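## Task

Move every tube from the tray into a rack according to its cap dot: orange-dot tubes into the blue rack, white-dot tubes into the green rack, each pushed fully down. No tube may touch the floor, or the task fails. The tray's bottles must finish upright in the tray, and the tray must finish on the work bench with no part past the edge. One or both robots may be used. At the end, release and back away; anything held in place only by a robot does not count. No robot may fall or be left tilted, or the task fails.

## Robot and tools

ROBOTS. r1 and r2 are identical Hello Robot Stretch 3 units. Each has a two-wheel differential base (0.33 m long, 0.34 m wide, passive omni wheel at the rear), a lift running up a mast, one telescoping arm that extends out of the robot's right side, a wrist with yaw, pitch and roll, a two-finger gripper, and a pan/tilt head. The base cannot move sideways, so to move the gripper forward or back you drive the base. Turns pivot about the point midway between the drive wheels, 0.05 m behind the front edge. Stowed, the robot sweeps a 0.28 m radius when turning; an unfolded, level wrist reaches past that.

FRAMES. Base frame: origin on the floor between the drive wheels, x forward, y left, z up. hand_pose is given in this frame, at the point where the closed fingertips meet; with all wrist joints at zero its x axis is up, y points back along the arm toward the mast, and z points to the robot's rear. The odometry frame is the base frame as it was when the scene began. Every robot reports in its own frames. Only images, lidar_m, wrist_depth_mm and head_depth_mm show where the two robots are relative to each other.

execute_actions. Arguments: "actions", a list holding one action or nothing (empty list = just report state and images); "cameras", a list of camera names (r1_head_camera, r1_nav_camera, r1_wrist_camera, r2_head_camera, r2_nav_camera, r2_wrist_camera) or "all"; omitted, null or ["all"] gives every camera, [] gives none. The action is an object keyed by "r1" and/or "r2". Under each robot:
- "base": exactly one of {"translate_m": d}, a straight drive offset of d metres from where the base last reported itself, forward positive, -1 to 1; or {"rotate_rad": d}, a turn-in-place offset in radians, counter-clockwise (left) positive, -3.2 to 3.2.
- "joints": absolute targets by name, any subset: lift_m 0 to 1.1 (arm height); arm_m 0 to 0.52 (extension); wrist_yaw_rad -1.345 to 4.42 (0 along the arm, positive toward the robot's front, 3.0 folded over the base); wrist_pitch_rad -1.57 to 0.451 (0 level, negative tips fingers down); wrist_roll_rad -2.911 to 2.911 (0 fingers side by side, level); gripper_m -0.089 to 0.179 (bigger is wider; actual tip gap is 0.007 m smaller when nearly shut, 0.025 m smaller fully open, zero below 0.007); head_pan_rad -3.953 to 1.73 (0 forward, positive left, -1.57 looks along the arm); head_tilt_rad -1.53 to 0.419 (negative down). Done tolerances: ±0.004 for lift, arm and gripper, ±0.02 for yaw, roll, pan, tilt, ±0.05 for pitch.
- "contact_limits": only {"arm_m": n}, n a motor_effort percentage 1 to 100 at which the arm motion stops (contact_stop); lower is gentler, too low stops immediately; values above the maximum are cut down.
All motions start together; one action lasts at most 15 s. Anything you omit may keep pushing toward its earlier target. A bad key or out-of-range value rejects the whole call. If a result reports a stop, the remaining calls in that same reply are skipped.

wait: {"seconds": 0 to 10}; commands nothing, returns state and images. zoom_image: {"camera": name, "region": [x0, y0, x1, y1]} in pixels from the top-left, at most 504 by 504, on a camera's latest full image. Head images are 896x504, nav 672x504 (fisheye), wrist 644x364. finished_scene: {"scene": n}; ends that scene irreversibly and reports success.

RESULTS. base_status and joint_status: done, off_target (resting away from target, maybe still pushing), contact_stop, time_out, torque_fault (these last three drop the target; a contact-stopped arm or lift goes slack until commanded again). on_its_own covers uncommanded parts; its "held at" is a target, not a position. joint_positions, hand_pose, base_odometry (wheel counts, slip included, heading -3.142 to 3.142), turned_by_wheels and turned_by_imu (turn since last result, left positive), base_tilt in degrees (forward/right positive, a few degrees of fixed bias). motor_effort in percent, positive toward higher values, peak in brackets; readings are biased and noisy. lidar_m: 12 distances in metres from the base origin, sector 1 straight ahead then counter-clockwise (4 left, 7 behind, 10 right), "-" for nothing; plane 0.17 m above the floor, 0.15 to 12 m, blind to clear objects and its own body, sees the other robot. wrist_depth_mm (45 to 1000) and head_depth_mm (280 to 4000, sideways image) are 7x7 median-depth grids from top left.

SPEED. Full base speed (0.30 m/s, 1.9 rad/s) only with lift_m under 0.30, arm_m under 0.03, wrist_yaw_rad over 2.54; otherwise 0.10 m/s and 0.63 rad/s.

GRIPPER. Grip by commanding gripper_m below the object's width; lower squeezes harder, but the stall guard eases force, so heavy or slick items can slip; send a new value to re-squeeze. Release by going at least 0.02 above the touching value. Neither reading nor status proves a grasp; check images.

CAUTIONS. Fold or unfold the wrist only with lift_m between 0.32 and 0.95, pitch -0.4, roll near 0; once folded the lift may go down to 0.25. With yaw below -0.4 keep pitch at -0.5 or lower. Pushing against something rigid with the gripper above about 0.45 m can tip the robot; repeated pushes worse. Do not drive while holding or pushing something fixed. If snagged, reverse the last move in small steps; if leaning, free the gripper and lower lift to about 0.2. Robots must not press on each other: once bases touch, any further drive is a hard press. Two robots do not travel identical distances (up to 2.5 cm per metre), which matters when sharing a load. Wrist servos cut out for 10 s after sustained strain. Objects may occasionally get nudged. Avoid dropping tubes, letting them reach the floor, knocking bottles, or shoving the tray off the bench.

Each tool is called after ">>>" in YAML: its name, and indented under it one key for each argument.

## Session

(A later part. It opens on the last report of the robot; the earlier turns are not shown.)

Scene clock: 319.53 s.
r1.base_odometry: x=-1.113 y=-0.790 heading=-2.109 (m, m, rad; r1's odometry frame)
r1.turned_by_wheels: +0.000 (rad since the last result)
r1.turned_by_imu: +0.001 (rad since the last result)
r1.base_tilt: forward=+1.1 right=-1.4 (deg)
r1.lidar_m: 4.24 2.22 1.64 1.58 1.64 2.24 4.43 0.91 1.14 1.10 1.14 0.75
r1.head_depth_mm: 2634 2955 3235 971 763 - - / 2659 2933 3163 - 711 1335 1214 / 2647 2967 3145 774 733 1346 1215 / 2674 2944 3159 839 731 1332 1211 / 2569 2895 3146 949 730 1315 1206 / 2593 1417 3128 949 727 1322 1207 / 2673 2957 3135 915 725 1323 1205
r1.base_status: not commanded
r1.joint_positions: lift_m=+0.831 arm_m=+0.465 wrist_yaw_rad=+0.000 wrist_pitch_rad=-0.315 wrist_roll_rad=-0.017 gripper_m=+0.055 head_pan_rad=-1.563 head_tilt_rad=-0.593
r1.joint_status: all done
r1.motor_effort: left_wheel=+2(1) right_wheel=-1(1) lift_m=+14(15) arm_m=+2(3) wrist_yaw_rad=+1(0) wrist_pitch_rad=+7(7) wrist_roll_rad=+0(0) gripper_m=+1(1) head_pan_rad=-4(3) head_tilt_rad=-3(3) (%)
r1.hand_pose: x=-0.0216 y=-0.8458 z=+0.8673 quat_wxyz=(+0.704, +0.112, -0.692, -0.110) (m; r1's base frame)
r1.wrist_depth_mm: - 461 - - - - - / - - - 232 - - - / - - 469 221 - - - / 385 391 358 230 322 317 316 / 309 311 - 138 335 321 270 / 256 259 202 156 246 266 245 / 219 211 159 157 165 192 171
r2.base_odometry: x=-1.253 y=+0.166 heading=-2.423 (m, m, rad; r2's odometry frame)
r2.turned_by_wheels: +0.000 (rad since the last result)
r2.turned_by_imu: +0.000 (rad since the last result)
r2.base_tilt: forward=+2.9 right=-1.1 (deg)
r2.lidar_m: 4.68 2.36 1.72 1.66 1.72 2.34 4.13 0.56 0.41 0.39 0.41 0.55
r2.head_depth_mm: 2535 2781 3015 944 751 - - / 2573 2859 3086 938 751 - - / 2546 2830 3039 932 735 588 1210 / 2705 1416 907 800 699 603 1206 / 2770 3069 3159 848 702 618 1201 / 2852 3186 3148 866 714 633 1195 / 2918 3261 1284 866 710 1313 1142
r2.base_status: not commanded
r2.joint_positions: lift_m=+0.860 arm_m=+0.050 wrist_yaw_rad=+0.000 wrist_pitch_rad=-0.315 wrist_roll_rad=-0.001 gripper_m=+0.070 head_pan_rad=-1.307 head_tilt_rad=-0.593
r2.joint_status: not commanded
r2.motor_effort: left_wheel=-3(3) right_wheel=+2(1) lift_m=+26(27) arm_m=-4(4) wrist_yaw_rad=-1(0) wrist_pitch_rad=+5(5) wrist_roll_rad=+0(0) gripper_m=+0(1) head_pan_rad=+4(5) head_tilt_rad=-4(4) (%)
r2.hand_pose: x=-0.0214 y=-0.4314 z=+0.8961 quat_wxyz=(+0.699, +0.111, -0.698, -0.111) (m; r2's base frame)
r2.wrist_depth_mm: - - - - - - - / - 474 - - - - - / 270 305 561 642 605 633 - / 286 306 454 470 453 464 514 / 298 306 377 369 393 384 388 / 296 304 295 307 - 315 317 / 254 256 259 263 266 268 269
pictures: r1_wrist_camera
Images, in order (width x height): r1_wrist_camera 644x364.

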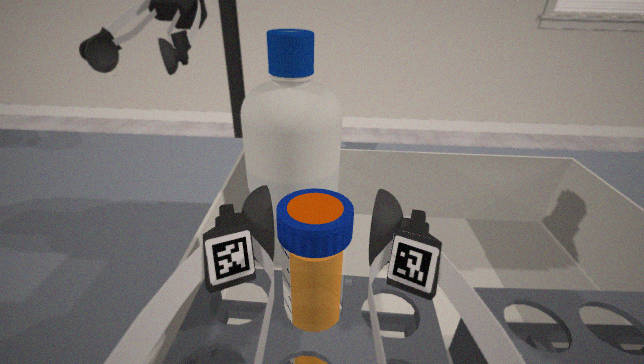

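>>> execute_actions:
  actions:
    - {"r1":{"base":{"translate_m":0.003},"joints":{"gripper_m":0.01}}}
  cameras: []

>>> execute_actions:
  actions:
    - {"r1":{"joints":{"lift_m":0.925}}}
  cameras: ["r1_wrist_camera"]

>>> execute_actions:
  actions:
    - {"r1":{"base":{"translate_m":0.389},"joints":{"arm_m":0.416}},"r2":{"joints":{"head_pan_rad":-1.9}}}
  cameras: []

>>> execute_actions:
  actions:
    - {"r1":{"joints":{"lift_m":0.878}}}
  cameras: ["r1_wrist_camera","r2_head_camera","r2_wrist_camera"]

Scene clock: 328.23 s.
r1.base_odometry: x=-1.114 y=-0.793 heading=-2.109 (m, m, rad; r1's odometry frame)
r1.turned_by_wheels: +0.000 (rad since the last result)
r1.turned_by_imu: +0.001 (rad since the last result)
r1.base_tilt: forward=+1.1 right=-1.4 (deg)
r1.lidar_m: 4.23 2.21 1.63 1.58 1.64 2.24 4.44 0.91 1.14 1.10 1.14 0.74
r1.head_depth_mm: 2689 2981 3205 967 762 - - / 2650 2975 3186 - 708 1334 1212 / 2642 2956 3189 773 732 1331 1211 / 2672 2958 3174 840 731 1337 1211 / 2533 2908 3097 948 728 1327 1197 / 2637 1404 3139 943 727 1325 1205 / 2698 2941 3185 910 724 1327 1196
r1.base_status: done
r1.joint_positions: lift_m=+0.831 arm_m=+0.465 wrist_yaw_rad=+0.000 wrist_pitch_rad=-0.318 wrist_roll_rad=-0.017 gripper_m=+0.011 head_pan_rad=-1.563 head_tilt_rad=-0.593
r1.joint_status: all done
r1.motor_effort: left_wheel=+1(5) right_wheel=-1(4) lift_m=+13(14) arm_m=+2(2) wrist_yaw_rad=+0(0) wrist_pitch_rad=+8(8) wrist_roll_rad=+0(0) gripper_m=-10(85) head_pan_rad=-4(4) head_tilt_rad=-3(3) (%)
r1.hand_pose: x=-0.0216 y=-0.8455 z=+0.8665 quat_wxyz=(+0.704, +0.113, -0.692, -0.112) (m; r1's base frame)
r1.wrist_depth_mm: - 456 - - - - - / - - - 224 - - - / 507 - 482 218 - - - / 383 388 285 231 322 317 303 / 308 307 237 132 330 317 274 / 256 255 205 152 245 265 249 / 218 219 159 156 157 168 173
r2.base_odometry: x=-1.253 y=+0.166 heading=-2.423 (m, m, rad; r2's odometry frame)
r2.turned_by_wheels: +0.000 (rad since the last result)
r2.turned_by_imu: +0.000 (rad since the last result)
r2.base_tilt: forward=+2.9 right=-1.1 (deg)
r2.lidar_m: 4.69 2.36 1.72 1.66 1.72 2.34 4.12 0.56 0.41 0.39 0.40 0.55
r2.head_depth_mm: 2535 2783 3002 947 750 - - / 2572 2831 3027 940 752 - - / 2560 2837 3031 934 732 590 1207 / 2694 1414 907 800 699 604 1204 / 2783 3058 3163 851 702 617 1203 / 2850 3168 3139 866 714 632 1198 / 2933 3287 1282 865 712 1309 1143
r2.base_status: not commanded
r2.joint_positions: lift_m=+0.860 arm_m=+0.050 wrist_yaw_rad=+0.000 wrist_pitch_rad=-0.315 wrist_roll_rad=-0.001 gripper_m=+0.070 head_pan_rad=-1.307 head_tilt_rad=-0.593
r2.joint_status: not commanded
r2.motor_effort: left_wheel=-2(3) right_wheel=+1(2) lift_m=+26(25) arm_m=-4(4) wrist_yaw_rad=+0(0) wrist_pitch_rad=+5(5) wrist_roll_rad=+0(0) gripper_m=+0(1) head_pan_rad=+5(5) head_tilt_rad=-4(3) (%)
r2.hand_pose: x=-0.0214 y=-0.4314 z=+0.8961 quat_wxyz=(+0.699, +0.111, -0.698, -0.111) (m; r2's base frame)
r2.wrist_depth_mm: - - - - - - - / - 481 - - - - - / 270 307 559 646 605 620 - / 286 308 452 472 454 460 519 / 300 305 384 375 393 381 388 / 298 304 295 308 - 315 316 / 255 257 260 262 264 266 268
pictures: none
No camera images: the call's "cameras" was empty. Leave "cameras" out to get every camera's image.

Scene clock: 329.93 s.
r1.base_odometry: x=-1.114 y=-0.793 heading=-2.109 (m, m, rad; r1's odometry frame)
r1.turned_by_wheels: +0.000 (rad since the last result)
r1.turned_by_imu: +0.000 (rad since the last result)
r1.base_tilt: forward=+1.1 right=-1.4 (deg)
r1.lidar_m: 4.25 2.21 1.64 1.58 1.64 2.24 4.43 0.91 1.14 1.10 1.14 0.74
r1.head_depth_mm: 2673 2925 3196 - 713 1341 1220 / 2638 2952 - 895 736 1337 1218 / 2684 2887 - 908 731 1337 1216 / 2649 2948 3118 904 731 1330 1207 / 2562 2910 3127 949 728 1333 1206 / 2612 1412 3130 950 728 1331 1206 / 2649 2944 3162 914 724 1328 1205
r1.base_status: not commanded
r1.joint_positions: lift_m=+0.924 arm_m=+0.465 wrist_yaw_rad=+0.000 wrist_pitch_rad=-0.320 wrist_roll_rad=-0.017 gripper_m=+0.011 head_pan_rad=-1.563 head_tilt_rad=-0.593
r1.joint_status: all done
r1.motor_effort: left_wheel=+2(1) right_wheel=-1(1) lift_m=+61(60) arm_m=+2(2) wrist_yaw_rad=+1(0) wrist_pitch_rad=+9(9) wrist_roll_rad=+0(0) gripper_m=-10(10) head_pan_rad=-4(4) head_tilt_rad=-3(2) (%)
r1.hand_pose: x=-0.0216 y=-0.8453 z=+0.9594 quat_wxyz=(+0.704, +0.114, -0.692, -0.112) (m; r1's base frame)
r1.wrist_depth_mm: - - - - - - - / - - - - - - - / - - - - - - - / 556 - - 260 - - - / 439 449 452 131 482 367 479 / 367 368 348 151 370 373 382 / 316 319 311 170 320 327 285
r2.base_odometry: x=-1.253 y=+0.166 heading=-2.423 (m, m, rad; r2's odometry frame)
r2.turned_by_wheels: +0.000 (rad since the last result)
r2.turned_by_imu: +0.000 (rad since the last result)
r2.base_tilt: forward=+2.9 right=-1.1 (deg)
r2.lidar_m: 4.68 2.37 1.73 1.66 1.72 2.34 4.12 0.56 0.41 0.39 0.40 0.55
r2.head_depth_mm: 2533 2787 3010 945 752 - - / 2577 2866 3040 939 751 - - / 1381 2869 3057 935 734 590 1211 / 2656 837 828 799 697 603 1204 / 2762 3079 3175 851 702 617 1200 / 2870 3205 3157 865 715 634 1196 / 2931 3277 1279 867 711 1314 1142
r2.base_status: not commanded
r2.joint_positions: lift_m=+0.860 arm_m=+0.050 wrist_yaw_rad=+0.000 wrist_pitch_rad=-0.315 wrist_roll_rad=-0.001 gripper_m=+0.070 head_pan_rad=-1.307 head_tilt_rad=-0.593
r2.joint_status: not commanded
r2.motor_effort: left_wheel=-2(2) right_wheel=+2(2) lift_m=+27(26) arm_m=-4(4) wrist_yaw_rad=-1(0) wrist_pitch_rad=+5(5) wrist_roll_rad=+0(0) gripper_m=+0(1) head_pan_rad=+5(4) head_tilt_rad=-3(3) (%)
r2.hand_pose: x=-0.0214 y=-0.4314 z=+0.8961 quat_wxyz=(+0.699, +0.111, -0.698, -0.111) (m; r2's base frame)
r2.wrist_depth_mm: - 393 - - - - - / - 611 - - - - - / 274 306 558 629 598 634 - / 287 305 452 474 457 469 523 / 299 305 383 370 397 384 385 / 296 306 296 309 - 316 316 / 254 258 259 262 264 266 270
pictures: r1_wrist_camera
Images, in order (width x height): r1_wrist_camera 644x364.

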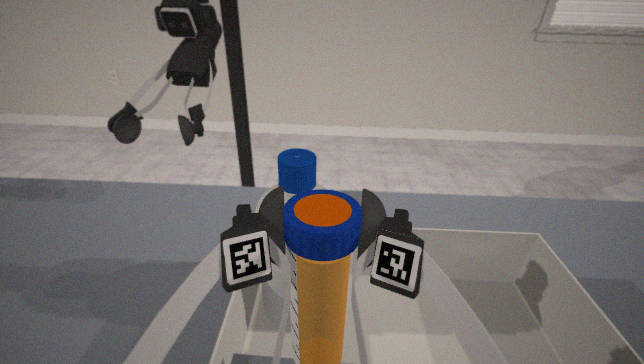

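Scene clock: 334.77 s.
r1.base_odometry: x=-1.314 y=-1.127 heading=-2.109 (m, m, rad; r1's odometry frame)
r1.turned_by_wheels: +0.000 (rad since the last result)
r1.turned_by_imu: +0.003 (rad since the last result)
r1.base_tilt: forward=+1.1 right=-1.4 (deg)
r1.lidar_m: 3.85 2.23 1.63 1.57 1.64 2.24 4.83 1.26 1.14 1.10 0.50 4.03
r1.head_depth_mm: 2683 2996 3198 - 704 1336 1215 / 2653 2951 - 922 735 1335 1214 / 2606 1247 - 956 733 1334 1208 / 2662 2933 3151 888 729 1327 1212 / 2676 3002 3150 898 728 1327 1206 / 2666 2968 3187 952 726 761 949 / 2677 2896 3166 2274 724 695 1177
r1.base_status: done
r1.joint_positions: lift_m=+0.924 arm_m=+0.416 wrist_yaw_rad=+0.000 wrist_pitch_rad=-0.320 wrist_roll_rad=-0.017 gripper_m=+0.011 head_pan_rad=-1.563 head_tilt_rad=-0.593
r1.joint_status: all done
r1.motor_effort: left_wheel=+1(5) right_wheel=-1(4) lift_m=+61(61) arm_m=-4(4) wrist_yaw_rad=+0(0) wrist_pitch_rad=+9(9) wrist_roll_rad=+0(0) gripper_m=-9(10) head_pan_rad=-4(4) head_tilt_rad=-3(3) (%)
r1.hand_pose: x=-0.0216 y=-0.7970 z=+0.9594 quat_wxyz=(+0.704, +0.114, -0.692, -0.112) (m; r1's base frame)
r1.wrist_depth_mm: - - - - 597 - - / - - - - - - - / - - - - - - - / - - 580 584 586 - - / - 450 459 132 488 480 395 / - 373 353 150 369 381 364 / 316 318 253 171 329 331 332
r2.base_odometry: x=-1.253 y=+0.166 heading=-2.423 (m, m, rad; r2's odometry frame)
r2.turned_by_wheels: +0.000 (rad since the last result)
r2.turned_by_imu: +0.000 (rad since the last result)
r2.base_tilt: forward=+2.9 right=-1.1 (deg)
r2.lidar_m: 4.68 2.37 1.72 1.66 1.72 2.34 4.12 0.56 0.41 0.39 0.40 0.55
r2.head_depth_mm: 3116 3513 3241 2307 730 792 - / 3001 3377 3192 2205 726 - - / 2854 3190 3201 934 747 - - / 2755 3091 3224 862 743 - - / 2671 2855 892 867 743 - - / 2603 881 2959 919 762 - 1169 / 1312 2754 2966 916 734 581 1141
r2.base_status: not commanded
r2.joint_positions: lift_m=+0.860 arm_m=+0.050 wrist_yaw_rad=+0.000 wrist_pitch_rad=-0.315 wrist_roll_rad=-0.001 gripper_m=+0.070 head_pan_rad=-1.893 head_tilt_rad=-0.593
r2.joint_status: all done
r2.motor_effort: left_wheel=-3(3) right_wheel=+2(2) lift_m=+26(26) arm_m=-4(4) wrist_yaw_rad=-1(1) wrist_pitch_rad=+5(5) wrist_roll_rad=+0(0) gripper_m=+0(0) head_pan_rad=-5(52) head_tilt_rad=-4(4) (%)
r2.hand_pose: x=-0.0214 y=-0.4314 z=+0.8961 quat_wxyz=(+0.699, +0.111, -0.698, -0.111) (m; r2's base frame)
r2.wrist_depth_mm: - - - - 482 - - / - - - - - - - / 270 308 559 635 602 632 - / 287 303 455 466 450 459 523 / 298 306 384 372 396 379 387 / 297 304 296 309 - 313 317 / 254 256 257 260 265 267 269
pictures: none
No camera images: the call's "cameras" was empty. Leave "cameras" out to get every camera's image.

Scene clock: 336.03 s.
r1.base_odometry: x=-1.314 y=-1.127 heading=-2.109 (m, m, rad; r1's odometry frame)
r1.turned_by_wheels: +0.000 (rad since the last result)
r1.turned_by_imu: +0.000 (rad since the last result)
r1.base_tilt: forward=+1.1 right=-1.4 (deg)
r1.lidar_m: 3.86 2.23 1.63 1.58 1.63 2.24 4.83 1.26 1.14 1.10 0.49 4.02
r1.head_depth_mm: 2659 2938 3121 954 - - 1199 / 2615 2931 3174 919 713 1337 1216 / 2607 1253 3135 901 731 1337 1209 / 2684 2966 3187 878 732 1338 1210 / 2650 2944 3108 899 725 1329 1207 / 2628 2952 3157 951 729 761 948 / 2655 2932 3157 2286 724 693 1176
r1.base_status: not commanded
r1.joint_positions: lift_m=+0.879 arm_m=+0.416 wrist_yaw_rad=+0.000 wrist_pitch_rad=-0.320 wrist_roll_rad=-0.017 gripper_m=+0.011 head_pan_rad=-1.563 head_tilt_rad=-0.593
r1.joint_status: all done
r1.motor_effort: left_wheel=+2(2) right_wheel=-1(1) lift_m=+14(60) arm_m=-4(4) wrist_yaw_rad=+1(0) wrist_pitch_rad=+9(9) wrist_roll_rad=+0(0) gripper_m=-10(10) head_pan_rad=-4(4) head_tilt_rad=-3(3) (%)
r1.hand_pose: x=-0.0216 y=-0.7969 z=+0.9141 quat_wxyz=(+0.704, +0.114, -0.692, -0.112) (m; r1's base frame)
r1.wrist_depth_mm: - - - - 578 - - / - - - - - - - / - - - - - - - / - 510 485 489 500 498 503 / - 375 209 132 410 396 372 / 316 174 238 151 314 331 329 / 269 263 216 171 276 281 280
r2.base_odometry: x=-1.253 y=+0.166 heading=-2.423 (m, m, rad; r2's odometry frame)
r2.turned_by_wheels: +0.000 (rad since the last result)
r2.turned_by_imu: +0.000 (rad since the last result)
r2.base_tilt: forward=+2.9 right=-1.1 (deg)
r2.lidar_m: 4.70 2.36 1.72 1.66 1.71 2.35 4.12 0.56 0.41 0.39 0.41 0.55
r2.head_depth_mm: 3129 3543 3277 2282 729 793 - / 2993 3374 3220 2194 728 - - / 2902 3229 3234 935 748 - - / 2787 3051 3176 862 745 - - / 2700 2895 888 860 741 - - / 2604 906 2951 919 763 - 1173 / 1357 2763 2983 913 734 581 1148
r2.base_status: not commanded
r2.joint_positions: lift_m=+0.860 arm_m=+0.050 wrist_yaw_rad=+0.000 wrist_pitch_rad=-0.315 wrist_roll_rad=-0.001 gripper_m=+0.070 head_pan_rad=-1.893 head_tilt_rad=-0.593
r2.joint_status: not commanded
r2.motor_effort: left_wheel=-2(2) right_wheel=+1(1) lift_m=+27(26) arm_m=-4(4) wrist_yaw_rad=+0(1) wrist_pitch_rad=+5(5) wrist_roll_rad=+0(0) gripper_m=+0(1) head_pan_rad=-6(5) head_tilt_rad=-4(5) (%)
r2.hand_pose: x=-0.0214 y=-0.4314 z=+0.8961 quat_wxyz=(+0.699, +0.111, -0.698, -0.111) (m; r2's base frame)
r2.wrist_depth_mm: - - - - - - - / - - - - - - - / 272 306 563 641 606 630 - / 289 306 454 475 458 465 529 / 296 307 386 374 397 385 389 / 297 302 294 309 - 314 318 / 254 258 261 260 265 266 270
pictures: r1_wrist_camera, r2_head_camera (sideways: a quarter turn clockwise sets it upright), r2_wrist_camera
Images, in order (width x height): r1_wrist_camera 644x364, r2_head_camera 896x504, r2_wrist_camera 644x364.

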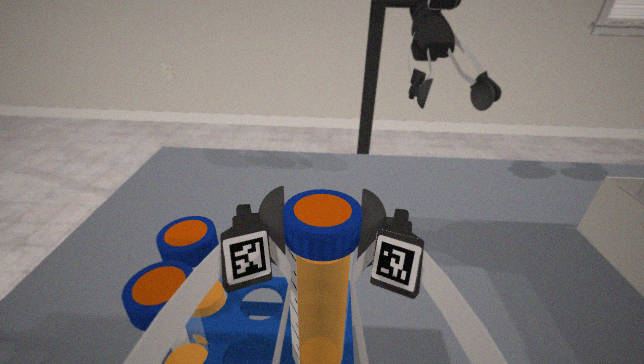

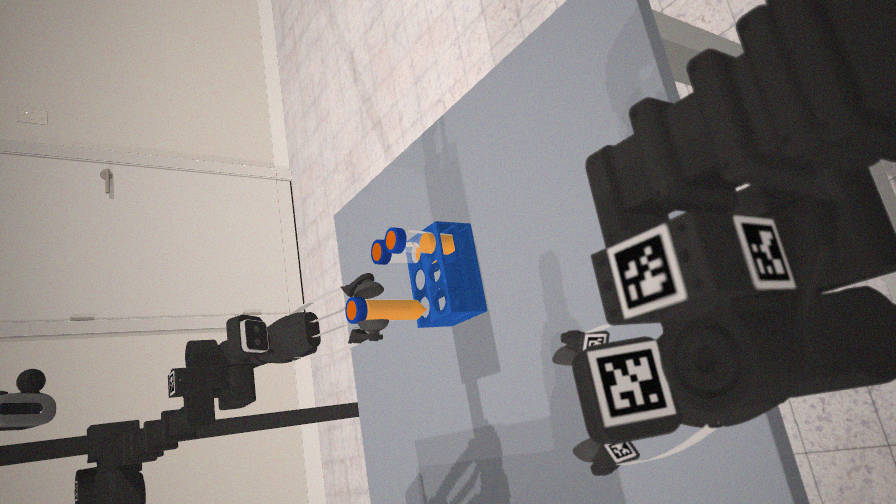

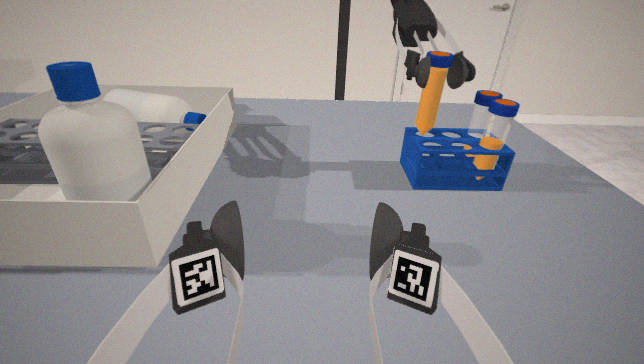

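>>> zoom_image:
  camera: "r2_head_camera"
  region: [360, 220, 500, 340]

>>> zoom_image:
  camera: "r2_wrist_camera"
  region: [390, 90, 530, 190]

Region (360, 220, 500, 340) of r2_head_camera's 896x504 image, scaled by 3.600, with more detail than that image has; it fills the top 432 rows of this view, and the rest is white.

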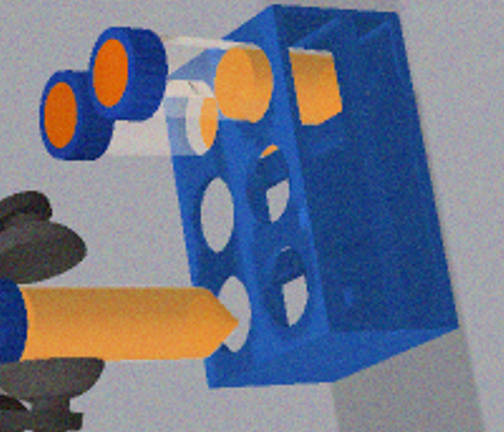

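Region (390, 90, 530, 190) of r2_wrist_camera's 644x364 image, scaled by 3.600; it fills the top 360 rows of this view, and the rest is white.

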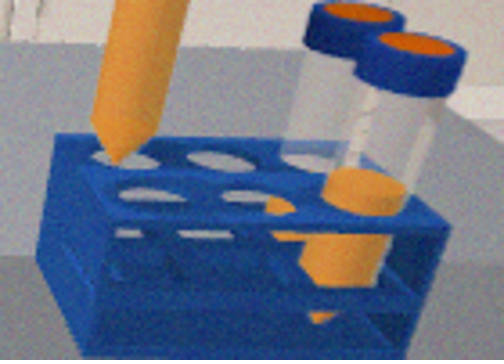

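Slightly forward (~4 mm) and a bit deeper.

>>> execute_actions:
  actions:
    - {"r1":{"base":{"translate_m":0.004},"joints":{"lift_m":0.86,"arm_m":0.419}}}
  cameras: ["r2_head_camera"]

>>> execute_actions:
  actions:
    - {"r1":{"joints":{"lift_m":0.828}}}
  cameras: ["r1_wrist_camera","r2_head_camera"]

Scene clock: 345.80 s.
r1.base_odometry: x=-1.316 y=-1.130 heading=-2.109 (m, m, rad; r1's odometry frame)
r1.turned_by_wheels: +0.000 (rad since the last result)
r1.turned_by_imu: +0.001 (rad since the last result)
r1.base_tilt: forward=+1.1 right=-1.5 (deg)
r1.lidar_m: 3.86 2.23 1.63 1.58 1.63 2.24 4.84 1.26 1.14 1.09 0.49 3.99
r1.head_depth_mm: 2646 2912 3136 962 - - 1190 / 2633 2904 3185 - 709 1341 1213 / 2575 1283 3147 881 732 1336 1215 / 2678 2949 3223 877 730 1330 1206 / 2658 2957 3136 901 727 1330 1208 / 2643 2953 3159 948 729 745 932 / 2683 2926 3115 2316 727 682 1173
r1.base_status: done
r1.joint_positions: lift_m=+0.861 arm_m=+0.419 wrist_yaw_rad=+0.000 wrist_pitch_rad=-0.320 wrist_roll_rad=-0.017 gripper_m=+0.011 head_pan_rad=-1.563 head_tilt_rad=-0.593
r1.joint_status: all done
r1.motor_effort: left_wheel=+1(4) right_wheel=-1(4) lift_m=+14(19) arm_m=+2(1) wrist_yaw_rad=+0(0) wrist_pitch_rad=+9(9) wrist_roll_rad=+0(0) gripper_m=-10(9) head_pan_rad=-4(4) head_tilt_rad=-3(3) (%)
r1.hand_pose: x=-0.0216 y=-0.7993 z=+0.8960 quat_wxyz=(+0.704, +0.114, -0.692, -0.112) (m; r1's base frame)
r1.wrist_depth_mm: - - - - 875 - - / - - - - - - - / - - - - - - - / - 445 447 457 466 473 451 / - 334 191 132 380 368 359 / 292 151 212 150 292 304 310 / 252 251 205 171 256 260 264
r2.base_odometry: x=-1.253 y=+0.166 heading=-2.423 (m, m, rad; r2's odometry frame)
r2.turned_by_wheels: +0.000 (rad since the last result)
r2.turned_by_imu: +0.000 (rad since the last result)
r2.base_tilt: forward=+3.0 right=-1.1 (deg)
r2.lidar_m: 4.71 2.37 1.72 1.65 1.72 2.34 4.12 0.56 0.41 0.39 0.40 0.55
r2.head_depth_mm: 3114 3565 3277 2314 730 791 - / 3016 3384 3231 2202 726 - - / 2848 3185 3224 935 749 - - / 2762 3083 3153 863 745 - - / 2661 2922 1104 857 741 - - / 2589 1404 2823 918 763 - 1166 / 2381 2773 2966 914 734 582 1144
r2.base_status: not commanded
r2.joint_positions: lift_m=+0.860 arm_m=+0.050 wrist_yaw_rad=+0.000 wrist_pitch_rad=-0.315 wrist_roll_rad=-0.001 gripper_m=+0.070 head_pan_rad=-1.893 head_tilt_rad=-0.593
r2.joint_status: not commanded
r2.motor_effort: left_wheel=-2(2) right_wheel=+2(1) lift_m=+26(26) arm_m=-4(4) wrist_yaw_rad=+0(0) wrist_pitch_rad=+6(5) wrist_roll_rad=+0(0) gripper_m=+1(1) head_pan_rad=-5(5) head_tilt_rad=-4(4) (%)
r2.hand_pose: x=-0.0214 y=-0.4314 z=+0.8961 quat_wxyz=(+0.699, +0.111, -0.698, -0.111) (m; r2's base frame)
r2.wrist_depth_mm: - - - - - - - / - - - - - - - / 272 309 576 645 563 639 - / 286 305 456 462 454 457 517 / 297 308 383 370 394 382 387 / 298 305 296 307 - 318 317 / 254 257 260 262 264 267 269
pictures: r2_head_camera (sideways: a quarter turn clockwise sets it upright)
Images, in order (width x height): r2_head_camera 896x504.

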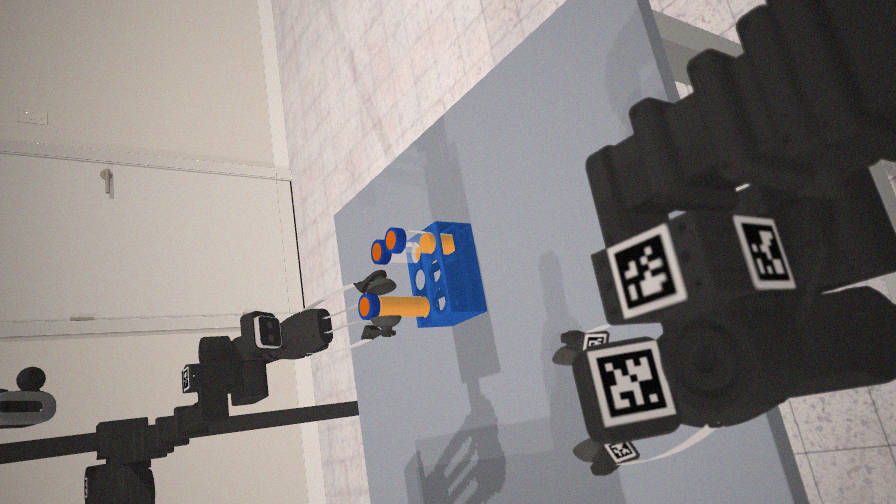

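Scene clock: 346.90 s.
r1.base_odometry: x=-1.316 y=-1.130 heading=-2.109 (m, m, rad; r1's odometry frame)
r1.turned_by_wheels: +0.000 (rad since the last result)
r1.turned_by_imu: +0.000 (rad since the last result)
r1.base_tilt: forward=+1.1 right=-1.4 (deg)
r1.lidar_m: 3.87 2.23 1.63 1.58 1.64 2.24 4.83 1.26 1.13 1.10 0.49 4.02
r1.head_depth_mm: 2632 2901 3152 925 764 - - / 2641 2882 3146 1029 697 1340 1215 / 2599 1278 3145 878 733 1327 1215 / 2673 2935 3159 877 732 1319 1217 / 2671 2976 3156 905 727 1328 1210 / 2692 2940 3172 948 727 748 929 / 2657 2975 3169 2302 725 682 1182
r1.base_status: not commanded
r1.joint_positions: lift_m=+0.829 arm_m=+0.419 wrist_yaw_rad=-0.001 wrist_pitch_rad=-0.320 wrist_roll_rad=-0.017 gripper_m=+0.011 head_pan_rad=-1.563 head_tilt_rad=-0.593
r1.joint_status: all done
r1.motor_effort: left_wheel=+1(1) right_wheel=-1(1) lift_m=+13(13) arm_m=+2(2) wrist_yaw_rad=+1(1) wrist_pitch_rad=+9(9) wrist_roll_rad=+0(0) gripper_m=-10(10) head_pan_rad=-4(3) head_tilt_rad=-3(2) (%)
r1.hand_pose: x=-0.0217 y=-0.7993 z=+0.8641 quat_wxyz=(+0.704, +0.114, -0.692, -0.112) (m; r1's base frame)
r1.wrist_depth_mm: - - - - - - - / - - - - - - - / - - 528 532 545 - - / - 175 366 387 403 408 391 / 301 131 268 132 336 318 323 / 252 217 206 151 250 263 266 / 216 164 160 159 221 225 227
r2.base_odometry: x=-1.253 y=+0.166 heading=-2.423 (m, m, rad; r2's odometry frame)
r2.turned_by_wheels: +0.000 (rad since the last result)
r2.turned_by_imu: +0.000 (rad since the last result)
r2.base_tilt: forward=+3.0 right=-1.2 (deg)
r2.lidar_m: 4.68 2.36 1.73 1.66 1.72 2.34 4.10 0.56 0.41 0.39 0.40 0.55
r2.head_depth_mm: 3132 3562 3245 2307 730 792 - / 2981 3381 3223 2192 728 - - / 2869 3236 3225 933 747 - - / 2767 3107 3180 860 743 - - / 2679 2961 1107 853 743 - - / 2608 1559 1678 921 761 - 1171 / 2436 2751 2962 914 735 581 1143
r2.base_status: not commanded
r2.joint_positions: lift_m=+0.860 arm_m=+0.050 wrist_yaw_rad=+0.000 wrist_pitch_rad=-0.315 wrist_roll_rad=-0.001 gripper_m=+0.070 head_pan_rad=-1.893 head_tilt_rad=-0.593
r2.joint_status: not commanded
r2.motor_effort: left_wheel=-2(2) right_wheel=+2(1) lift_m=+26(26) arm_m=-4(4) wrist_yaw_rad=+0(1) wrist_pitch_rad=+5(5) wrist_roll_rad=+0(0) gripper_m=+0(1) head_pan_rad=-4(5) head_tilt_rad=-3(3) (%)
r2.hand_pose: x=-0.0214 y=-0.4314 z=+0.8961 quat_wxyz=(+0.699, +0.111, -0.698, -0.111) (m; r2's base frame)
r2.wrist_depth_mm: - - - - 577 - - / - - - - - - - / 268 311 558 647 497 615 - / 286 307 446 470 460 467 523 / 299 305 379 373 396 388 386 / 299 305 295 307 - 315 316 / 253 257 258 260 265 267 269
pictures: r1_wrist_camera, r2_head_camera (sideways: a quarter turn clockwise sets it upright)
Images, in order (width x height): r1_wrist_camera 644x364, r2_head_camera 896x504.

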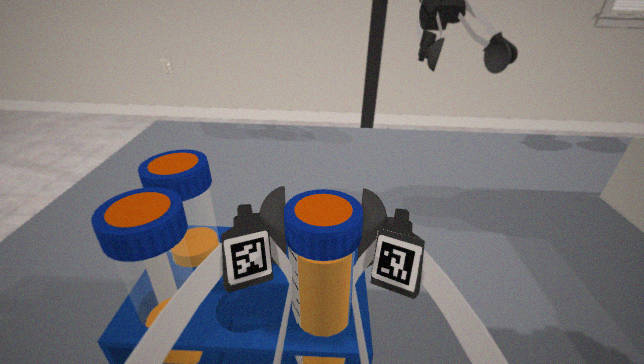

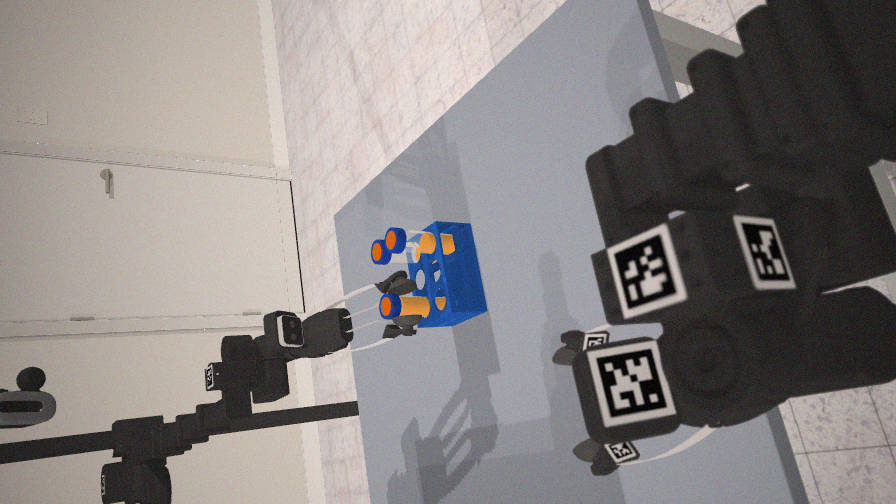

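>>> execute_actions:
  actions:
    - {"r1":{"joints":{"lift_m":0.824,"gripper_m":0.06}},"r2":{"joints":{"head_pan_rad":-1.35,"head_tilt_rad":-0.5}}}
  cameras: ["r1_wrist_camera"]

>>> execute_actions:
  actions:
    - {"r1":{"joints":{"lift_m":0.87,"arm_m":0.35}}}
  cameras: ["r1_wrist_camera"]

>>> execute_actions:
  actions:
    - {"r1":{"base":{"translate_m":-0.36},"joints":{"lift_m":1.08,"arm_m":0.45,"wrist_pitch_rad":-1.55,"wrist_yaw_rad":1.57}}}
  cameras: ["r1_wrist_camera","r1_head_camera","r2_head_camera"]

Scene clock: 360.87 s.
r1.base_odometry: x=-1.316 y=-1.130 heading=-2.109 (m, m, rad; r1's odometry frame)
r1.turned_by_wheels: +0.000 (rad since the last result)
r1.turned_by_imu: +0.001 (rad since the last result)
r1.base_tilt: forward=+1.1 right=-1.4 (deg)
r1.lidar_m: 3.85 2.23 1.63 1.57 1.64 2.24 4.83 1.26 1.14 1.10 0.49 4.01
r1.head_depth_mm: 2729 2931 3129 925 764 - - / 2654 2924 3184 1056 700 1331 1206 / 2597 1285 3178 884 733 1336 1214 / 2624 2988 3151 891 732 1332 1213 / 2700 2934 3119 901 726 1320 1207 / 2644 2936 3123 944 729 744 930 / 2668 2950 3153 2286 724 681 1182
r1.base_status: not commanded
r1.joint_positions: lift_m=+0.825 arm_m=+0.419 wrist_yaw_rad=-0.001 wrist_pitch_rad=-0.313 wrist_roll_rad=-0.017 gripper_m=+0.060 head_pan_rad=-1.563 head_tilt_rad=-0.593
r1.joint_status: all done
r1.motor_effort: left_wheel=+0(1) right_wheel=-1(1) lift_m=+13(14) arm_m=+2(2) wrist_yaw_rad=+1(0) wrist_pitch_rad=+6(9) wrist_roll_rad=+0(0) gripper_m=+1(79) head_pan_rad=-4(3) head_tilt_rad=-2(3) (%)
r1.hand_pose: x=-0.0217 y=-0.8000 z=+0.8617 quat_wxyz=(+0.705, +0.111, -0.692, -0.110) (m; r1's base frame)
r1.wrist_depth_mm: - - - - - - - / - - - - - - - / - - 518 524 - - - / - 160 366 393 400 406 386 / 302 131 286 135 324 319 323 / 248 236 193 154 244 263 263 / 213 170 162 158 221 223 225
r2.base_odometry: x=-1.253 y=+0.166 heading=-2.423 (m, m, rad; r2's odometry frame)
r2.turned_by_wheels: +0.000 (rad since the last result)
r2.turned_by_imu: +0.000 (rad since the last result)
r2.base_tilt: forward=+2.9 right=-1.1 (deg)
r2.lidar_m: 4.68 2.36 1.72 1.66 1.71 2.34 4.13 0.56 0.41 0.39 0.41 0.55
r2.head_depth_mm: 2467 2696 961 991 798 653 - / 2574 2706 3036 1085 797 - - / 2633 2843 3165 1076 798 629 868 / 2673 2937 3258 1006 740 628 1175 / 2736 2985 3275 962 692 626 1198 / 2795 3067 3346 1009 730 624 1223 / 2821 3130 3376 1048 729 623 1218
r2.base_status: not commanded
r2.joint_positions: lift_m=+0.860 arm_m=+0.050 wrist_yaw_rad=+0.000 wrist_pitch_rad=-0.315 wrist_roll_rad=-0.001 gripper_m=+0.070 head_pan_rad=-1.357 head_tilt_rad=-0.508
r2.joint_status: all done
r2.motor_effort: left_wheel=-2(3) right_wheel=+1(2) lift_m=+26(26) arm_m=-4(4) wrist_yaw_rad=+0(0) wrist_pitch_rad=+5(5) wrist_roll_rad=+0(0) gripper_m=+1(0) head_pan_rad=+4(49) head_tilt_rad=+3(15) (%)
r2.hand_pose: x=-0.0214 y=-0.4314 z=+0.8961 quat_wxyz=(+0.699, +0.111, -0.698, -0.111) (m; r2's base frame)
r2.wrist_depth_mm: - - - - 575 - - / - - - - - - - / 272 311 559 646 493 588 - / 287 307 447 472 456 463 514 / 299 307 384 373 398 384 387 / 296 303 296 308 - 317 316 / 255 256 257 262 264 267 270
pictures: r1_wrist_camera
Images, in order (width x height): r1_wrist_camera 644x364.

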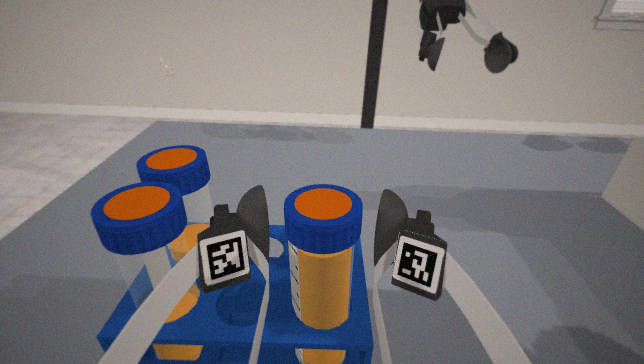

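Scene clock: 362.57 s.
r1.base_odometry: x=-1.316 y=-1.130 heading=-2.109 (m, m, rad; r1's odometry frame)
r1.turned_by_wheels: +0.000 (rad since the last result)
r1.turned_by_imu: +0.000 (rad since the last result)
r1.base_tilt: forward=+1.1 right=-1.4 (deg)
r1.lidar_m: 3.86 2.23 1.63 1.57 1.64 2.24 4.83 1.26 1.14 1.10 0.49 4.01
r1.head_depth_mm: 2676 2983 3157 958 - - 1192 / 2615 2887 3166 - 720 1332 1213 / 2577 1280 3186 - 732 1332 1216 / 2641 2937 3167 886 729 1328 1206 / 2689 2935 3161 904 727 1331 1215 / 2702 2962 3185 945 728 747 929 / 2699 2918 3138 2310 726 681 1183
r1.base_status: not commanded
r1.joint_positions: lift_m=+0.869 arm_m=+0.350 wrist_yaw_rad=-0.001 wrist_pitch_rad=-0.314 wrist_roll_rad=-0.017 gripper_m=+0.060 head_pan_rad=-1.563 head_tilt_rad=-0.593
r1.joint_status: all done
r1.motor_effort: left_wheel=+0(1) right_wheel=-1(1) lift_m=+60(58) arm_m=-4(2) wrist_yaw_rad=+0(0) wrist_pitch_rad=+6(7) wrist_roll_rad=+0(0) gripper_m=+1(1) head_pan_rad=-4(4) head_tilt_rad=-3(3) (%)
r1.hand_pose: x=-0.0217 y=-0.7315 z=+0.9057 quat_wxyz=(+0.704, +0.112, -0.692, -0.110) (m; r1's base frame)
r1.wrist_depth_mm: - - - - - - - / - - - - - - - / - - - - - - - / - 483 260 478 487 491 390 / - 370 267 265 397 382 364 / 304 307 255 254 298 320 321 / 262 264 256 261 269 270 274
r2.base_odometry: x=-1.253 y=+0.166 heading=-2.423 (m, m, rad; r2's odometry frame)
r2.turned_by_wheels: +0.000 (rad since the last result)
r2.turned_by_imu: +0.000 (rad since the last result)
r2.base_tilt: forward=+2.8 right=-1.1 (deg)
r2.lidar_m: 4.69 2.38 1.72 1.66 1.72 2.34 4.11 0.56 0.41 0.39 0.41 0.55
r2.head_depth_mm: 2440 1460 958 1037 799 654 - / 2580 2731 3074 1083 798 - - / 2620 2863 3145 1077 797 629 867 / 2676 2928 3218 1003 737 627 1174 / 2718 2988 3230 962 692 625 1199 / 2783 3041 3336 1006 731 624 1222 / 2846 3153 3378 1051 727 622 1219
r2.base_status: not commanded
r2.joint_positions: lift_m=+0.860 arm_m=+0.050 wrist_yaw_rad=+0.000 wrist_pitch_rad=-0.315 wrist_roll_rad=-0.001 gripper_m=+0.070 head_pan_rad=-1.357 head_tilt_rad=-0.508
r2.joint_status: not commanded
r2.motor_effort: left_wheel=-3(2) right_wheel=+1(2) lift_m=+27(26) arm_m=-4(4) wrist_yaw_rad=+0(1) wrist_pitch_rad=+5(5) wrist_roll_rad=+0(0) gripper_m=+0(1) head_pan_rad=+4(5) head_tilt_rad=+4(4) (%)
r2.hand_pose: x=-0.0214 y=-0.4314 z=+0.8961 quat_wxyz=(+0.699, +0.111, -0.698, -0.111) (m; r2's base frame)
r2.wrist_depth_mm: - - - - - - - / - - - - - - - / 271 308 564 642 572 617 - / 286 308 450 466 461 461 531 / 300 308 380 375 401 384 389 / 297 304 295 307 - 314 315 / 253 256 260 260 264 269 270
pictures: r1_wrist_camera
Images, in order (width x height): r1_wrist_camera 644x364.

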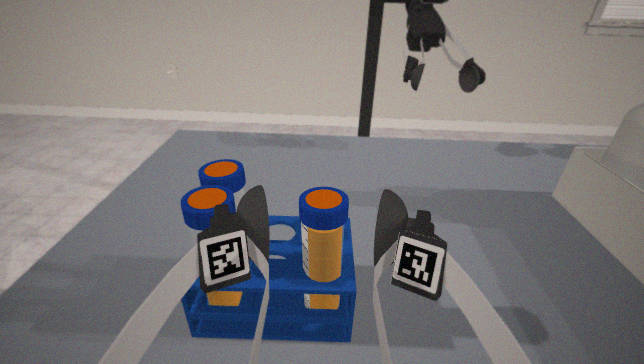

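Scene clock: 367.50 s.
r1.base_odometry: x=-1.131 y=-0.821 heading=-2.109 (m, m, rad; r1's odometry frame)
r1.turned_by_wheels: +0.000 (rad since the last result)
r1.turned_by_imu: -0.001 (rad since the last result)
r1.base_tilt: forward=+1.1 right=-1.4 (deg)
r1.lidar_m: 4.19 2.21 1.64 1.58 1.63 2.24 4.47 0.94 1.14 1.10 1.14 0.72
r1.head_depth_mm: - 2999 3223 929 738 649 1222 / 2568 2972 3150 891 737 1334 1211 / - - 3141 885 731 1332 1212 / 2645 2946 3136 915 730 1333 1203 / 1390 2138 2435 947 725 1329 1204 / 2643 2945 3108 947 725 1333 1203 / 2687 2964 3155 895 723 1323 1204
r1.base_status: done
r1.joint_positions: lift_m=+1.079 arm_m=+0.450 wrist_yaw_rad=+1.568 wrist_pitch_rad=-1.544 wrist_roll_rad=-0.017 gripper_m=+0.060 head_pan_rad=-1.563 head_tilt_rad=-0.593
r1.joint_status: all done
r1.motor_effort: left_wheel=+1(2) right_wheel=-1(5) lift_m=+60(62) arm_m=+2(2) wrist_yaw_rad=+1(0) wrist_pitch_rad=-3(10) wrist_roll_rad=+0(0) gripper_m=+1(1) head_pan_rad=-3(4) head_tilt_rad=-2(2) (%)
r1.hand_pose: x=-0.0385 y=-0.5948 z=+0.9610 quat_wxyz=(+0.707, +0.707, -0.004, +0.014) (m; r1's base frame)
r1.wrist_depth_mm: - - 330 328 326 328 331 / - - 342 342 340 342 338 / - - 354 351 352 342 346 / - - 363 361 309 338 331 / - - 372 375 312 340 370 / - - 392 387 312 347 379 / - - 401 403 404 340 397
r2.base_odometry: x=-1.253 y=+0.166 heading=-2.423 (m, m, rad; r2's odometry frame)
r2.turned_by_wheels: +0.000 (rad since the last result)
r2.turned_by_imu: +0.000 (rad since the last result)
r2.base_tilt: forward=+2.9 right=-1.1 (deg)
r2.lidar_m: 4.70 2.36 1.72 1.66 1.72 2.34 4.13 0.56 0.41 0.39 0.41 0.55
r2.head_depth_mm: 2529 2784 3005 1088 797 652 - / 2570 2821 3096 1079 798 - - / 1364 2793 3130 1075 797 629 870 / 1384 845 3148 1004 737 630 1172 / 2697 3002 3259 962 692 627 1196 / 2781 3048 3345 1007 729 625 1221 / 2843 3135 3382 1054 728 623 1223
r2.base_status: not commanded
r2.joint_positions: lift_m=+0.860 arm_m=+0.050 wrist_yaw_rad=+0.000 wrist_pitch_rad=-0.315 wrist_roll_rad=-0.001 gripper_m=+0.070 head_pan_rad=-1.357 head_tilt_rad=-0.508
r2.joint_status: not commanded
r2.motor_effort: left_wheel=-3(3) right_wheel=+2(1) lift_m=+26(26) arm_m=-4(4) wrist_yaw_rad=+0(0) wrist_pitch_rad=+5(5) wrist_roll_rad=+0(0) gripper_m=+0(1) head_pan_rad=+5(4) head_tilt_rad=+5(3) (%)
r2.hand_pose: x=-0.0214 y=-0.4314 z=+0.8961 quat_wxyz=(+0.699, +0.111, -0.698, -0.111) (m; r2's base frame)
r2.wrist_depth_mm: - - - - - - - / - - - - - - - / 272 309 563 641 567 624 - / 287 306 454 475 461 463 521 / 298 306 386 374 393 385 385 / 298 306 294 308 - 315 318 / 255 258 260 258 264 268 268
pictures: r1_head_camera (sideways: a quarter turn clockwise sets it upright), r1_wrist_camera, r2_head_camera (sideways: a quarter turn clockwise sets it upright)
Images, in order (width x height): r1_head_camera 896x504, r1_wrist_camera 644x364, r2_head_camera 896x504.

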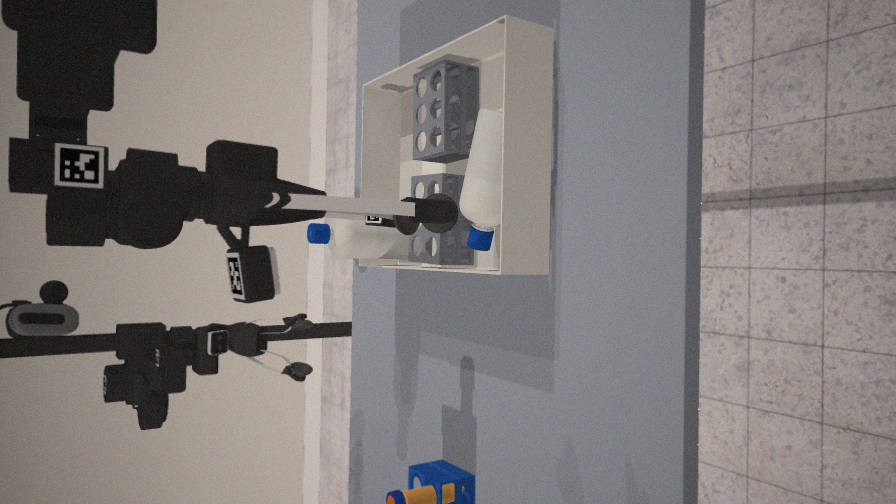

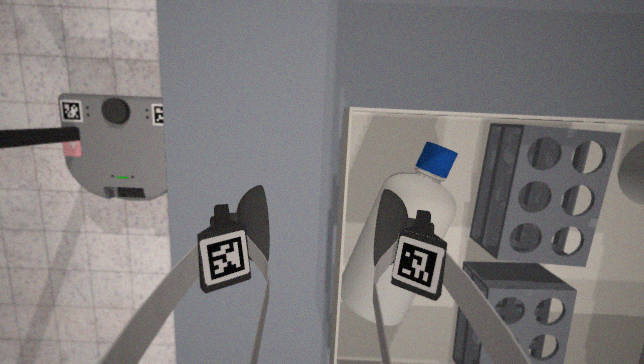

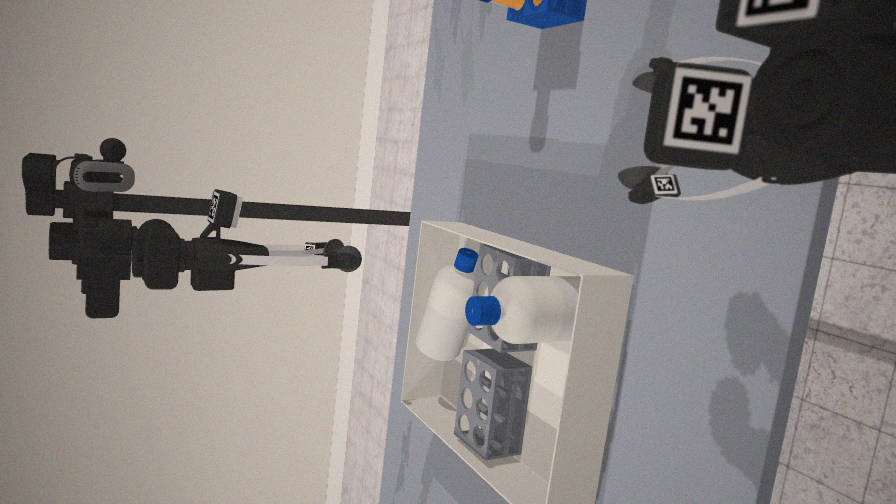

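>>> execute_actions:
  actions:
    - {"r1":{"base":{"rotate_rad":-0.42},"joints":{"lift_m":1.1}}}
  cameras: []

>>> execute_actions:
  actions:
    - {"r1":{"base":{"translate_m":0.31},"joints":{"arm_m":0.51,"lift_m":1.02}}}
  cameras: ["r1_wrist_camera","r1_head_camera","r2_head_camera"]

Scene clock: 385.73 s.
r1.base_odometry: x=-1.131 y=-0.821 heading=-2.529 (m, m, rad; r1's odometry frame)
r1.turned_by_wheels: -0.420 (rad since the last result)
r1.turned_by_imu: -0.413 (rad since the last result)
r1.base_tilt: forward=+1.0 right=-1.4 (deg)
r1.lidar_m: 0.72 4.21 2.01 1.60 1.58 1.70 2.52 4.47 0.94 1.12 1.10 0.72
r1.head_depth_mm: 3423 3784 3410 969 820 1440 1217 / 3275 3537 1392 961 762 1443 1217 / - - 1347 939 732 1439 1213 / 2895 3188 3341 903 727 1394 1204 / 2807 3103 3273 903 728 1321 1209 / 2668 3001 3101 900 719 641 1204 / 2574 2809 3028 860 700 604 1202
r1.base_status: done
r1.joint_positions: lift_m=+1.099 arm_m=+0.450 wrist_yaw_rad=+1.568 wrist_pitch_rad=-1.545 wrist_roll_rad=-0.017 gripper_m=+0.060 head_pan_rad=-1.563 head_tilt_rad=-0.593
r1.joint_status: all done
r1.motor_effort: left_wheel=+2(6) right_wheel=-2(10) lift_m=+60(60) arm_m=+2(2) wrist_yaw_rad=+1(2) wrist_pitch_rad=-2(3) wrist_roll_rad=+0(0) gripper_m=+0(1) head_pan_rad=-4(4) head_tilt_rad=-3(3) (%)
r1.hand_pose: x=-0.0390 y=-0.5948 z=+0.9811 quat_wxyz=(+0.707, +0.707, -0.004, +0.014) (m; r1's base frame)
r1.wrist_depth_mm: - - 347 349 313 345 295 / - - 355 360 356 357 356 / - - 370 366 364 372 367 / - - - 383 385 382 386 / - - - 395 393 393 394 / - - - 406 423 407 407 / - - - 432 421 426 414
r2.base_odometry: x=-1.253 y=+0.166 heading=-2.423 (m, m, rad; r2's odometry frame)
r2.turned_by_wheels: +0.000 (rad since the last result)
r2.turned_by_imu: +0.000 (rad since the last result)
r2.base_tilt: forward=+2.9 right=-1.2 (deg)
r2.lidar_m: 4.67 2.36 1.72 1.65 1.72 2.34 4.12 0.56 0.41 0.39 0.41 0.55
r2.head_depth_mm: 2512 2726 3011 1089 797 653 - / 2572 2811 3108 1084 797 - - / 1357 2818 3110 1075 797 631 871 / 2586 2920 3223 1005 739 628 1169 / 2670 2984 3266 964 690 626 1195 / 2655 965 3323 1007 730 624 1221 / 2826 3140 3371 1052 729 623 1223
r2.base_status: not commanded
r2.joint_positions: lift_m=+0.860 arm_m=+0.050 wrist_yaw_rad=+0.000 wrist_pitch_rad=-0.315 wrist_roll_rad=-0.001 gripper_m=+0.070 head_pan_rad=-1.357 head_tilt_rad=-0.508
r2.joint_status: not commanded
r2.motor_effort: left_wheel=-3(3) right_wheel=+2(2) lift_m=+26(26) arm_m=-4(4) wrist_yaw_rad=+0(0) wrist_pitch_rad=+5(5) wrist_roll_rad=+0(0) gripper_m=+0(1) head_pan_rad=+6(5) head_tilt_rad=+3(3) (%)
r2.hand_pose: x=-0.0214 y=-0.4314 z=+0.8961 quat_wxyz=(+0.699, +0.111, -0.698, -0.111) (m; r2's base frame)
r2.wrist_depth_mm: - - - - - - - / - - - - - - - / 270 307 565 647 576 628 - / 289 306 450 471 462 461 520 / 300 306 381 373 392 382 386 / 296 305 294 309 - 317 314 / 255 258 258 261 264 267 268
pictures: none
No camera images: the call's "cameras" was empty. Leave "cameras" out to get every camera's image.

Scene clock: 390.07 s.
r1.base_odometry: x=-1.385 y=-1.000 heading=-2.529 (m, m, rad; r1's odometry frame)
r1.turned_by_wheels: +0.000 (rad since the last result)
r1.turned_by_imu: +0.002 (rad since the last result)
r1.base_tilt: forward=+1.1 right=-1.4 (deg)
r1.lidar_m: 4.00 3.94 2.17 1.73 1.71 1.83 2.73 1.15 1.26 0.99 0.97 0.43
r1.head_depth_mm: 3202 - 1319 926 739 651 1218 / 3075 3485 3371 909 736 628 1217 / 2892 3421 3179 887 708 596 1210 / 2765 3042 3104 850 713 591 1160 / 2701 2938 3119 915 730 589 1132 / 2611 2831 3024 950 726 589 519 / 2481 2576 2754 941 722 588 495
r1.base_status: done
r1.joint_positions: lift_m=+1.021 arm_m=+0.510 wrist_yaw_rad=+1.568 wrist_pitch_rad=-1.545 wrist_roll_rad=-0.017 gripper_m=+0.060 head_pan_rad=-1.563 head_tilt_rad=-0.593
r1.joint_status: all done
r1.motor_effort: left_wheel=+2(5) right_wheel=-2(4) lift_m=+13(56) arm_m=+2(4) wrist_yaw_rad=+2(2) wrist_pitch_rad=-2(2) wrist_roll_rad=+0(0) gripper_m=+1(1) head_pan_rad=-4(3) head_tilt_rad=-2(2) (%)
r1.hand_pose: x=-0.0390 y=-0.6548 z=+0.9028 quat_wxyz=(+0.707, +0.707, -0.004, +0.014) (m; r1's base frame)
r1.wrist_depth_mm: 277 275 275 274 276 274 270 / 285 286 284 285 283 277 229 / 294 292 293 294 259 281 275 / 304 300 302 298 272 268 302 / 317 314 308 250 293 273 307 / - 324 323 241 323 262 321 / - 335 336 253 328 281 329
r2.base_odometry: x=-1.253 y=+0.166 heading=-2.423 (m, m, rad; r2's odometry frame)
r2.turned_by_wheels: +0.000 (rad since the last result)
r2.turned_by_imu: +0.000 (rad since the last result)
r2.base_tilt: forward=+2.9 right=-1.1 (deg)
r2.lidar_m: 4.69 2.37 1.72 1.66 1.72 2.34 4.12 0.56 0.41 0.39 0.40 0.55
r2.head_depth_mm: 1226 2690 3024 1089 800 653 - / 2519 2805 3033 1083 797 - - / 2620 2885 3145 1076 796 630 868 / 2691 716 850 931 739 627 1171 / 2729 2959 3248 963 693 626 1192 / 2764 3038 3327 1007 729 623 1220 / 2847 3131 3371 1051 730 623 1222
r2.base_status: not commanded
r2.joint_positions: lift_m=+0.860 arm_m=+0.050 wrist_yaw_rad=+0.000 wrist_pitch_rad=-0.315 wrist_roll_rad=-0.001 gripper_m=+0.070 head_pan_rad=-1.357 head_tilt_rad=-0.508
r2.joint_status: not commanded
r2.motor_effort: left_wheel=-3(3) right_wheel=+1(1) lift_m=+26(26) arm_m=-4(4) wrist_yaw_rad=+0(0) wrist_pitch_rad=+5(5) wrist_roll_rad=+0(0) gripper_m=+0(1) head_pan_rad=+5(4) head_tilt_rad=+4(3) (%)
r2.hand_pose: x=-0.0214 y=-0.4314 z=+0.8961 quat_wxyz=(+0.699, +0.111, -0.698, -0.111) (m; r2's base frame)
r2.wrist_depth_mm: - - - - - - - / - 600 - - - - - / 272 312 555 643 566 625 - / 290 308 454 480 464 461 524 / 299 307 383 372 395 384 386 / 299 305 293 307 - 313 319 / 253 258 259 263 261 266 269
pictures: r1_head_camera (sideways: a quarter turn clockwise sets it upright), r1_wrist_camera, r2_head_camera (sideways: a quarter turn clockwise sets it upright)
Images, in order (width x height): r1_head_camera 896x504, r1_wrist_camera 644x364, r2_head_camera 896x504.

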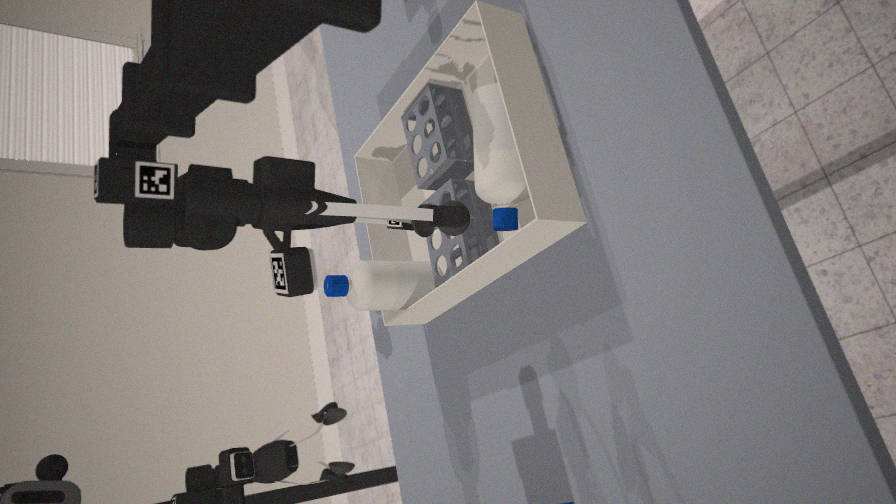

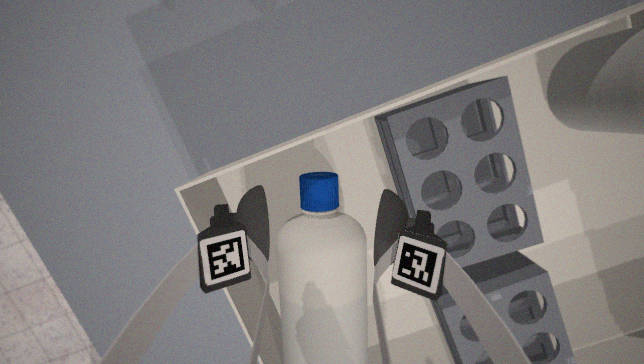

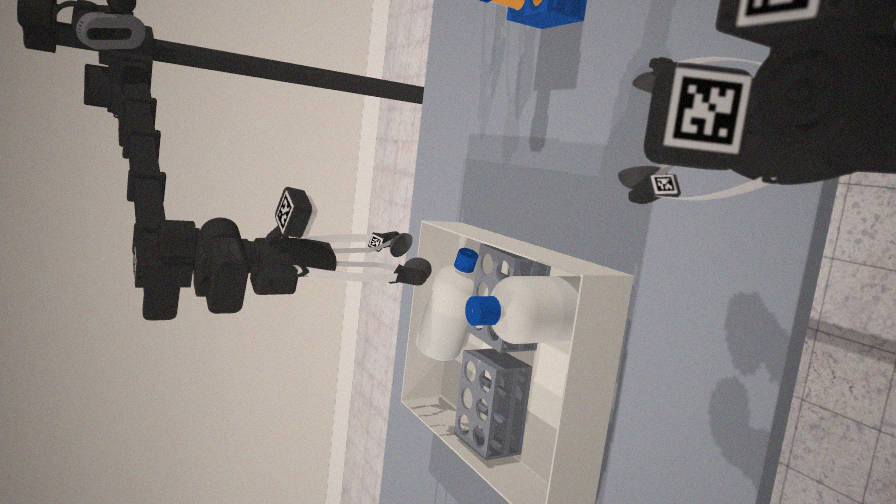

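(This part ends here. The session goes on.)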